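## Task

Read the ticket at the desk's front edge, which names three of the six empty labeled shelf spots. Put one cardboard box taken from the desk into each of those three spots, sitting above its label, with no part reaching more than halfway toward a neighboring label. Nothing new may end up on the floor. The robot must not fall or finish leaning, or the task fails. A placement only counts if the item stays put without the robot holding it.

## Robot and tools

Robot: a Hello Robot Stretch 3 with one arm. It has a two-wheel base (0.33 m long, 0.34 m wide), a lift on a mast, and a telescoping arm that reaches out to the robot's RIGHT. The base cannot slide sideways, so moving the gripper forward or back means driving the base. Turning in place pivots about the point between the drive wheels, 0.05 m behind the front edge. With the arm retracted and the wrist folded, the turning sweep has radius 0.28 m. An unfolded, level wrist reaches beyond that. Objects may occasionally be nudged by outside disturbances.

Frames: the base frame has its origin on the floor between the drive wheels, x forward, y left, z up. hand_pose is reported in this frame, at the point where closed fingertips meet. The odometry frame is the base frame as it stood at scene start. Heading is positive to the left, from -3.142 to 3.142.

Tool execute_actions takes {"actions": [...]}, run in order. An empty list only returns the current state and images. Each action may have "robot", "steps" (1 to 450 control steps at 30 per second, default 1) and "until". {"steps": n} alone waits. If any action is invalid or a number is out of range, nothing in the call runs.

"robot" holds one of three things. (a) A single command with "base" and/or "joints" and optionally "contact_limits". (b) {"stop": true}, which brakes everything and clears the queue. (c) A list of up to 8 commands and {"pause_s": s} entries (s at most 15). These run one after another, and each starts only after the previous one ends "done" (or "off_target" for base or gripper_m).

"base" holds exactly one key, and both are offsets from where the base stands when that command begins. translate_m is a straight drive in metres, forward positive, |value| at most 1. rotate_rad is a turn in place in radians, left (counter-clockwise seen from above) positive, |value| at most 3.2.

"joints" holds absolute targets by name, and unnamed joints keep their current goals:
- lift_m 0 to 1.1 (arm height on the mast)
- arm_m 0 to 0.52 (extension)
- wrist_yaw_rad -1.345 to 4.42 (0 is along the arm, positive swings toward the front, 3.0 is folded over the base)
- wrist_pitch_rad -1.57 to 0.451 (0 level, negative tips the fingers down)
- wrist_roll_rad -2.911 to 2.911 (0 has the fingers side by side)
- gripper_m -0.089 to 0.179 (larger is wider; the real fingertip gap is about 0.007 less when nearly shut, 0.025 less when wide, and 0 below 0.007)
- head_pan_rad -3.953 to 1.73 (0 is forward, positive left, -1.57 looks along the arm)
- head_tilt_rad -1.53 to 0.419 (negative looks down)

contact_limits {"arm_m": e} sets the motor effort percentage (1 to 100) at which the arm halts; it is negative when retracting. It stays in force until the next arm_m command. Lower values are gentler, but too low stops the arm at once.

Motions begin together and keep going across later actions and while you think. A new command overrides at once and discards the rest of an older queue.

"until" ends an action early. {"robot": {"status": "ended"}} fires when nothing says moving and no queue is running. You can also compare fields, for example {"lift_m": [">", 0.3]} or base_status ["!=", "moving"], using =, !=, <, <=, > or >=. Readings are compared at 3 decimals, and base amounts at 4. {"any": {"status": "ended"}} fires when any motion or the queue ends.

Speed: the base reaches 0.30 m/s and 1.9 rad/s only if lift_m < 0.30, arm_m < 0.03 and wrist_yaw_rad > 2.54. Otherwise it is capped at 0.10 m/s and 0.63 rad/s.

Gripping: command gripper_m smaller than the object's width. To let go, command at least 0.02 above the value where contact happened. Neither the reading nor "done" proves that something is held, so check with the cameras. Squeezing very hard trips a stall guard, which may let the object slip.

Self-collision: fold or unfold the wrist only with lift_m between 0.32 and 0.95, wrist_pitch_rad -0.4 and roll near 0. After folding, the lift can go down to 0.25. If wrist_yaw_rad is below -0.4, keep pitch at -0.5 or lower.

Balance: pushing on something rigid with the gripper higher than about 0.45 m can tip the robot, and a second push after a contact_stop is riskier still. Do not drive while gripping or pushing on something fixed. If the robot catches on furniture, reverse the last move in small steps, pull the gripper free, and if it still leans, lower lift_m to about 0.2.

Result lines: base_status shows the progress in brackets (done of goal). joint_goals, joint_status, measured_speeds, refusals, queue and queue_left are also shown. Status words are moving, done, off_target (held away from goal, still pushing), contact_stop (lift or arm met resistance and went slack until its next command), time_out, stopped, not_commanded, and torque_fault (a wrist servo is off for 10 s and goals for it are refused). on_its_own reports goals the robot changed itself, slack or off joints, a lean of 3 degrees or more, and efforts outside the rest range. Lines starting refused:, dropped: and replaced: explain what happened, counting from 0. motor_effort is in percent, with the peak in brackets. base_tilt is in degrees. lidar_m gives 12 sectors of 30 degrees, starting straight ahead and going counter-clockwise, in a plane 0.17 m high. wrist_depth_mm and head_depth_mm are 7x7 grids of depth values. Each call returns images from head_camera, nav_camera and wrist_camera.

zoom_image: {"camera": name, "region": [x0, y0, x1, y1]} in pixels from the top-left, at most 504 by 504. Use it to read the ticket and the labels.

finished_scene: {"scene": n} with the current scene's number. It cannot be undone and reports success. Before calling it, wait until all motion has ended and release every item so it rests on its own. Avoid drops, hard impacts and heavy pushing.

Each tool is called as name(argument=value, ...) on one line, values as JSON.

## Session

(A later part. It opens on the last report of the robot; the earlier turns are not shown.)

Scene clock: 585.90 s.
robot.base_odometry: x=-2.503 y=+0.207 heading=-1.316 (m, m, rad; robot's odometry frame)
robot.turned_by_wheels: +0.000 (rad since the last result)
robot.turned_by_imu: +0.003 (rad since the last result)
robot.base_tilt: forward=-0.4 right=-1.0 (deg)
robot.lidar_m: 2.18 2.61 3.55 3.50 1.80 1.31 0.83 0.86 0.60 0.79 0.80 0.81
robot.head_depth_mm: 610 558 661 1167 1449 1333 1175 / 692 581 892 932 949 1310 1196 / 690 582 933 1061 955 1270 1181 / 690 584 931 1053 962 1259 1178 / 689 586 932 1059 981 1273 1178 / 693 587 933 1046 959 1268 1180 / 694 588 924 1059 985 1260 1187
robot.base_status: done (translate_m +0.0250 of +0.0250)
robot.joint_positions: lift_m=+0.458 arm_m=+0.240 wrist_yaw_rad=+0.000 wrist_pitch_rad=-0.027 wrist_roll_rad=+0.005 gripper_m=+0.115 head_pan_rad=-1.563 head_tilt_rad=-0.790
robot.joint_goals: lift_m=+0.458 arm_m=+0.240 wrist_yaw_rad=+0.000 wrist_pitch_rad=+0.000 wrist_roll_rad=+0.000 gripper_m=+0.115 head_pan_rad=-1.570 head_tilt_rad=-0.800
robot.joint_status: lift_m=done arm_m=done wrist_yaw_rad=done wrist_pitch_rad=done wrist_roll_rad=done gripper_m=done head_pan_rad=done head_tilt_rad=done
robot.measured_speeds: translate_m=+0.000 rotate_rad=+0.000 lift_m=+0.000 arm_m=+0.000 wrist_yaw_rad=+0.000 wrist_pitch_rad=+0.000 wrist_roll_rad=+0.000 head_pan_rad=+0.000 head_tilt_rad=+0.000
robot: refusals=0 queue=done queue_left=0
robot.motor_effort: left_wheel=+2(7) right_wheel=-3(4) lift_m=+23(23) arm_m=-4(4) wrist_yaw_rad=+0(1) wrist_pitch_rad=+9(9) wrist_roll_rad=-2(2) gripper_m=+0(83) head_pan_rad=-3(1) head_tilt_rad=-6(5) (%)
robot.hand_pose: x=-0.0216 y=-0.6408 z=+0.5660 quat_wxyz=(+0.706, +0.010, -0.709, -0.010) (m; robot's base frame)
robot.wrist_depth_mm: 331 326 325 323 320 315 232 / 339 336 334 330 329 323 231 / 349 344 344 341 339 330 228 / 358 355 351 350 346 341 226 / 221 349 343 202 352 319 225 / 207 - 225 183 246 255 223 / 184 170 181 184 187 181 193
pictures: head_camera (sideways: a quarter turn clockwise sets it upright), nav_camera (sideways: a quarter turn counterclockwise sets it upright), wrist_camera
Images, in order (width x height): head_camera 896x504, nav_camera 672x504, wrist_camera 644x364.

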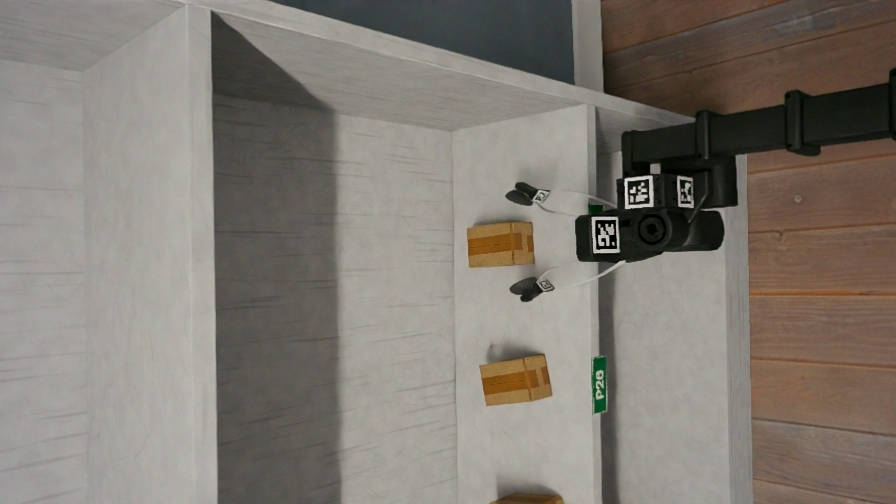

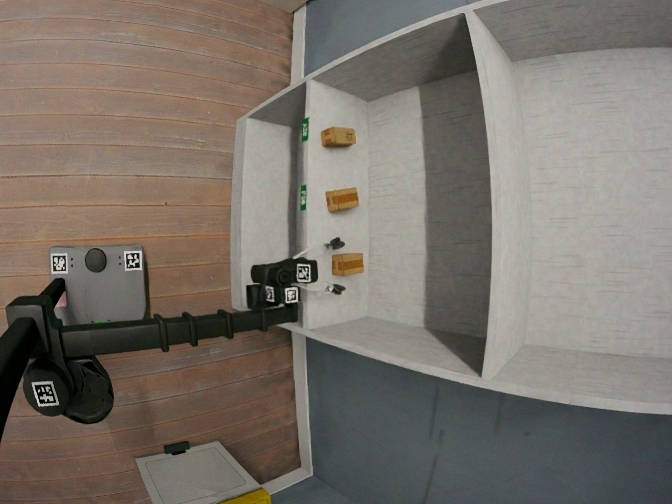

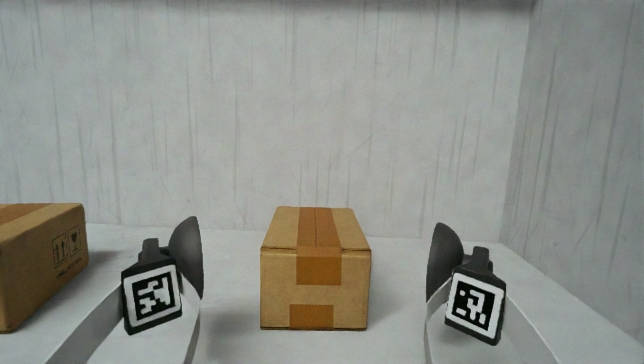

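execute_actions(actions=[{"robot":{"joints":{"arm_m":0.0}},"steps":200,"until":{"robot":{"status":"ended"}}}])

Scene clock: 589.70 s.
robot.base_odometry: x=-2.503 y=+0.207 heading=-1.316 (m, m, rad; robot's odometry frame)
robot.turned_by_wheels: +0.000 (rad since the last result)
robot.turned_by_imu: +0.001 (rad since the last result)
robot.base_tilt: forward=-0.3 right=-0.9 (deg)
robot.lidar_m: 2.17 2.61 3.55 3.49 1.81 1.31 0.83 0.86 0.60 0.79 0.80 0.81
robot.head_depth_mm: 608 558 661 1167 1440 1341 1167 / 691 581 896 930 953 1285 1184 / 689 583 933 1055 974 1269 1193 / 687 584 931 1048 963 1258 1199 / 691 587 928 1057 977 1263 1174 / 691 589 928 1044 959 1260 1182 / 694 588 919 1060 980 1258 1186
robot.base_status: done (translate_m +0.0250 of +0.0250)
robot.joint_positions: lift_m=+0.458 arm_m=+0.000 wrist_yaw_rad=+0.000 wrist_pitch_rad=-0.026 wrist_roll_rad=+0.005 gripper_m=+0.115 head_pan_rad=-1.563 head_tilt_rad=-0.790
robot.joint_goals: lift_m=+0.458 arm_m=+0.000 wrist_yaw_rad=+0.000 wrist_pitch_rad=+0.000 wrist_roll_rad=+0.000 gripper_m=+0.115 head_pan_rad=-1.570 head_tilt_rad=-0.800
robot.joint_status: lift_m=done arm_m=done wrist_yaw_rad=done wrist_pitch_rad=done wrist_roll_rad=done gripper_m=done head_pan_rad=done head_tilt_rad=done
robot.measured_speeds: translate_m=+0.000 rotate_rad=+0.000 lift_m=+0.000 arm_m=+0.000 wrist_yaw_rad=+0.000 wrist_pitch_rad=+0.000 wrist_roll_rad=+0.000 head_pan_rad=+0.000 head_tilt_rad=+0.000
robot: refusals=0 queue=done queue_left=0
robot.motor_effort: left_wheel=+2(3) right_wheel=-3(3) lift_m=+23(23) arm_m=-4(6) wrist_yaw_rad=+0(1) wrist_pitch_rad=+9(9) wrist_roll_rad=-2(2) gripper_m=+0(0) head_pan_rad=-2(1) head_tilt_rad=-5(5) (%)
robot.hand_pose: x=-0.0216 y=-0.4008 z=+0.5662 quat_wxyz=(+0.706, +0.009, -0.709, -0.010) (m; robot's base frame)
robot.wrist_depth_mm: 570 557 552 545 547 354 587 / 577 576 577 567 558 348 605 / 599 592 580 578 574 343 621 / 446 510 592 566 585 367 644 / 360 355 348 358 372 361 666 / 651 - 636 627 615 674 682 / 660 664 649 653 639 416 698
pictures: head_camera (sideways: a quarter turn clockwise sets it upright), nav_camera (sideways: a quarter turn counterclockwise sets it upright), wrist_camera
Images, in order (width x height): head_camera 896x504, nav_camera 672x504, wrist_camera 644x364.

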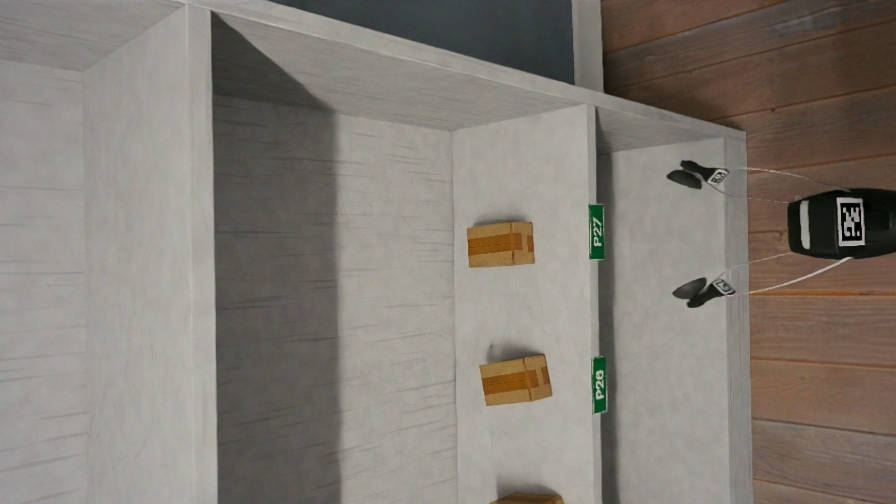

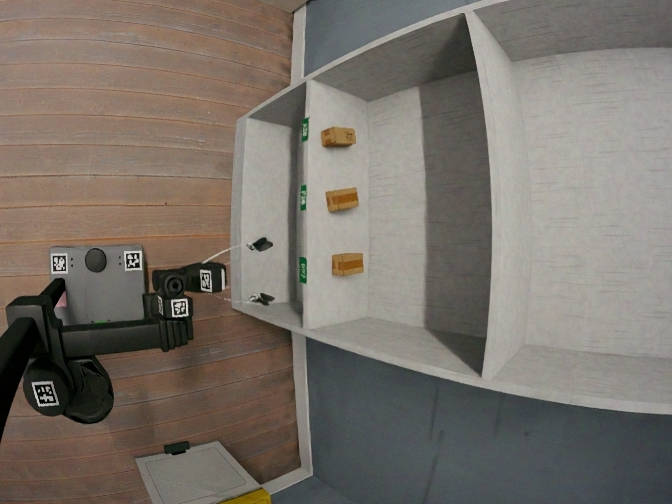

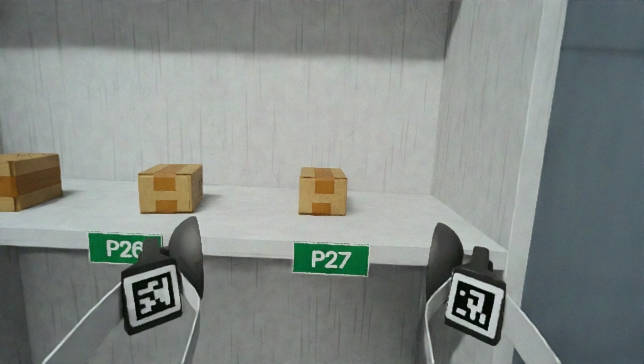

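finished_scene(scene=1)

The scene is finished: the task was done.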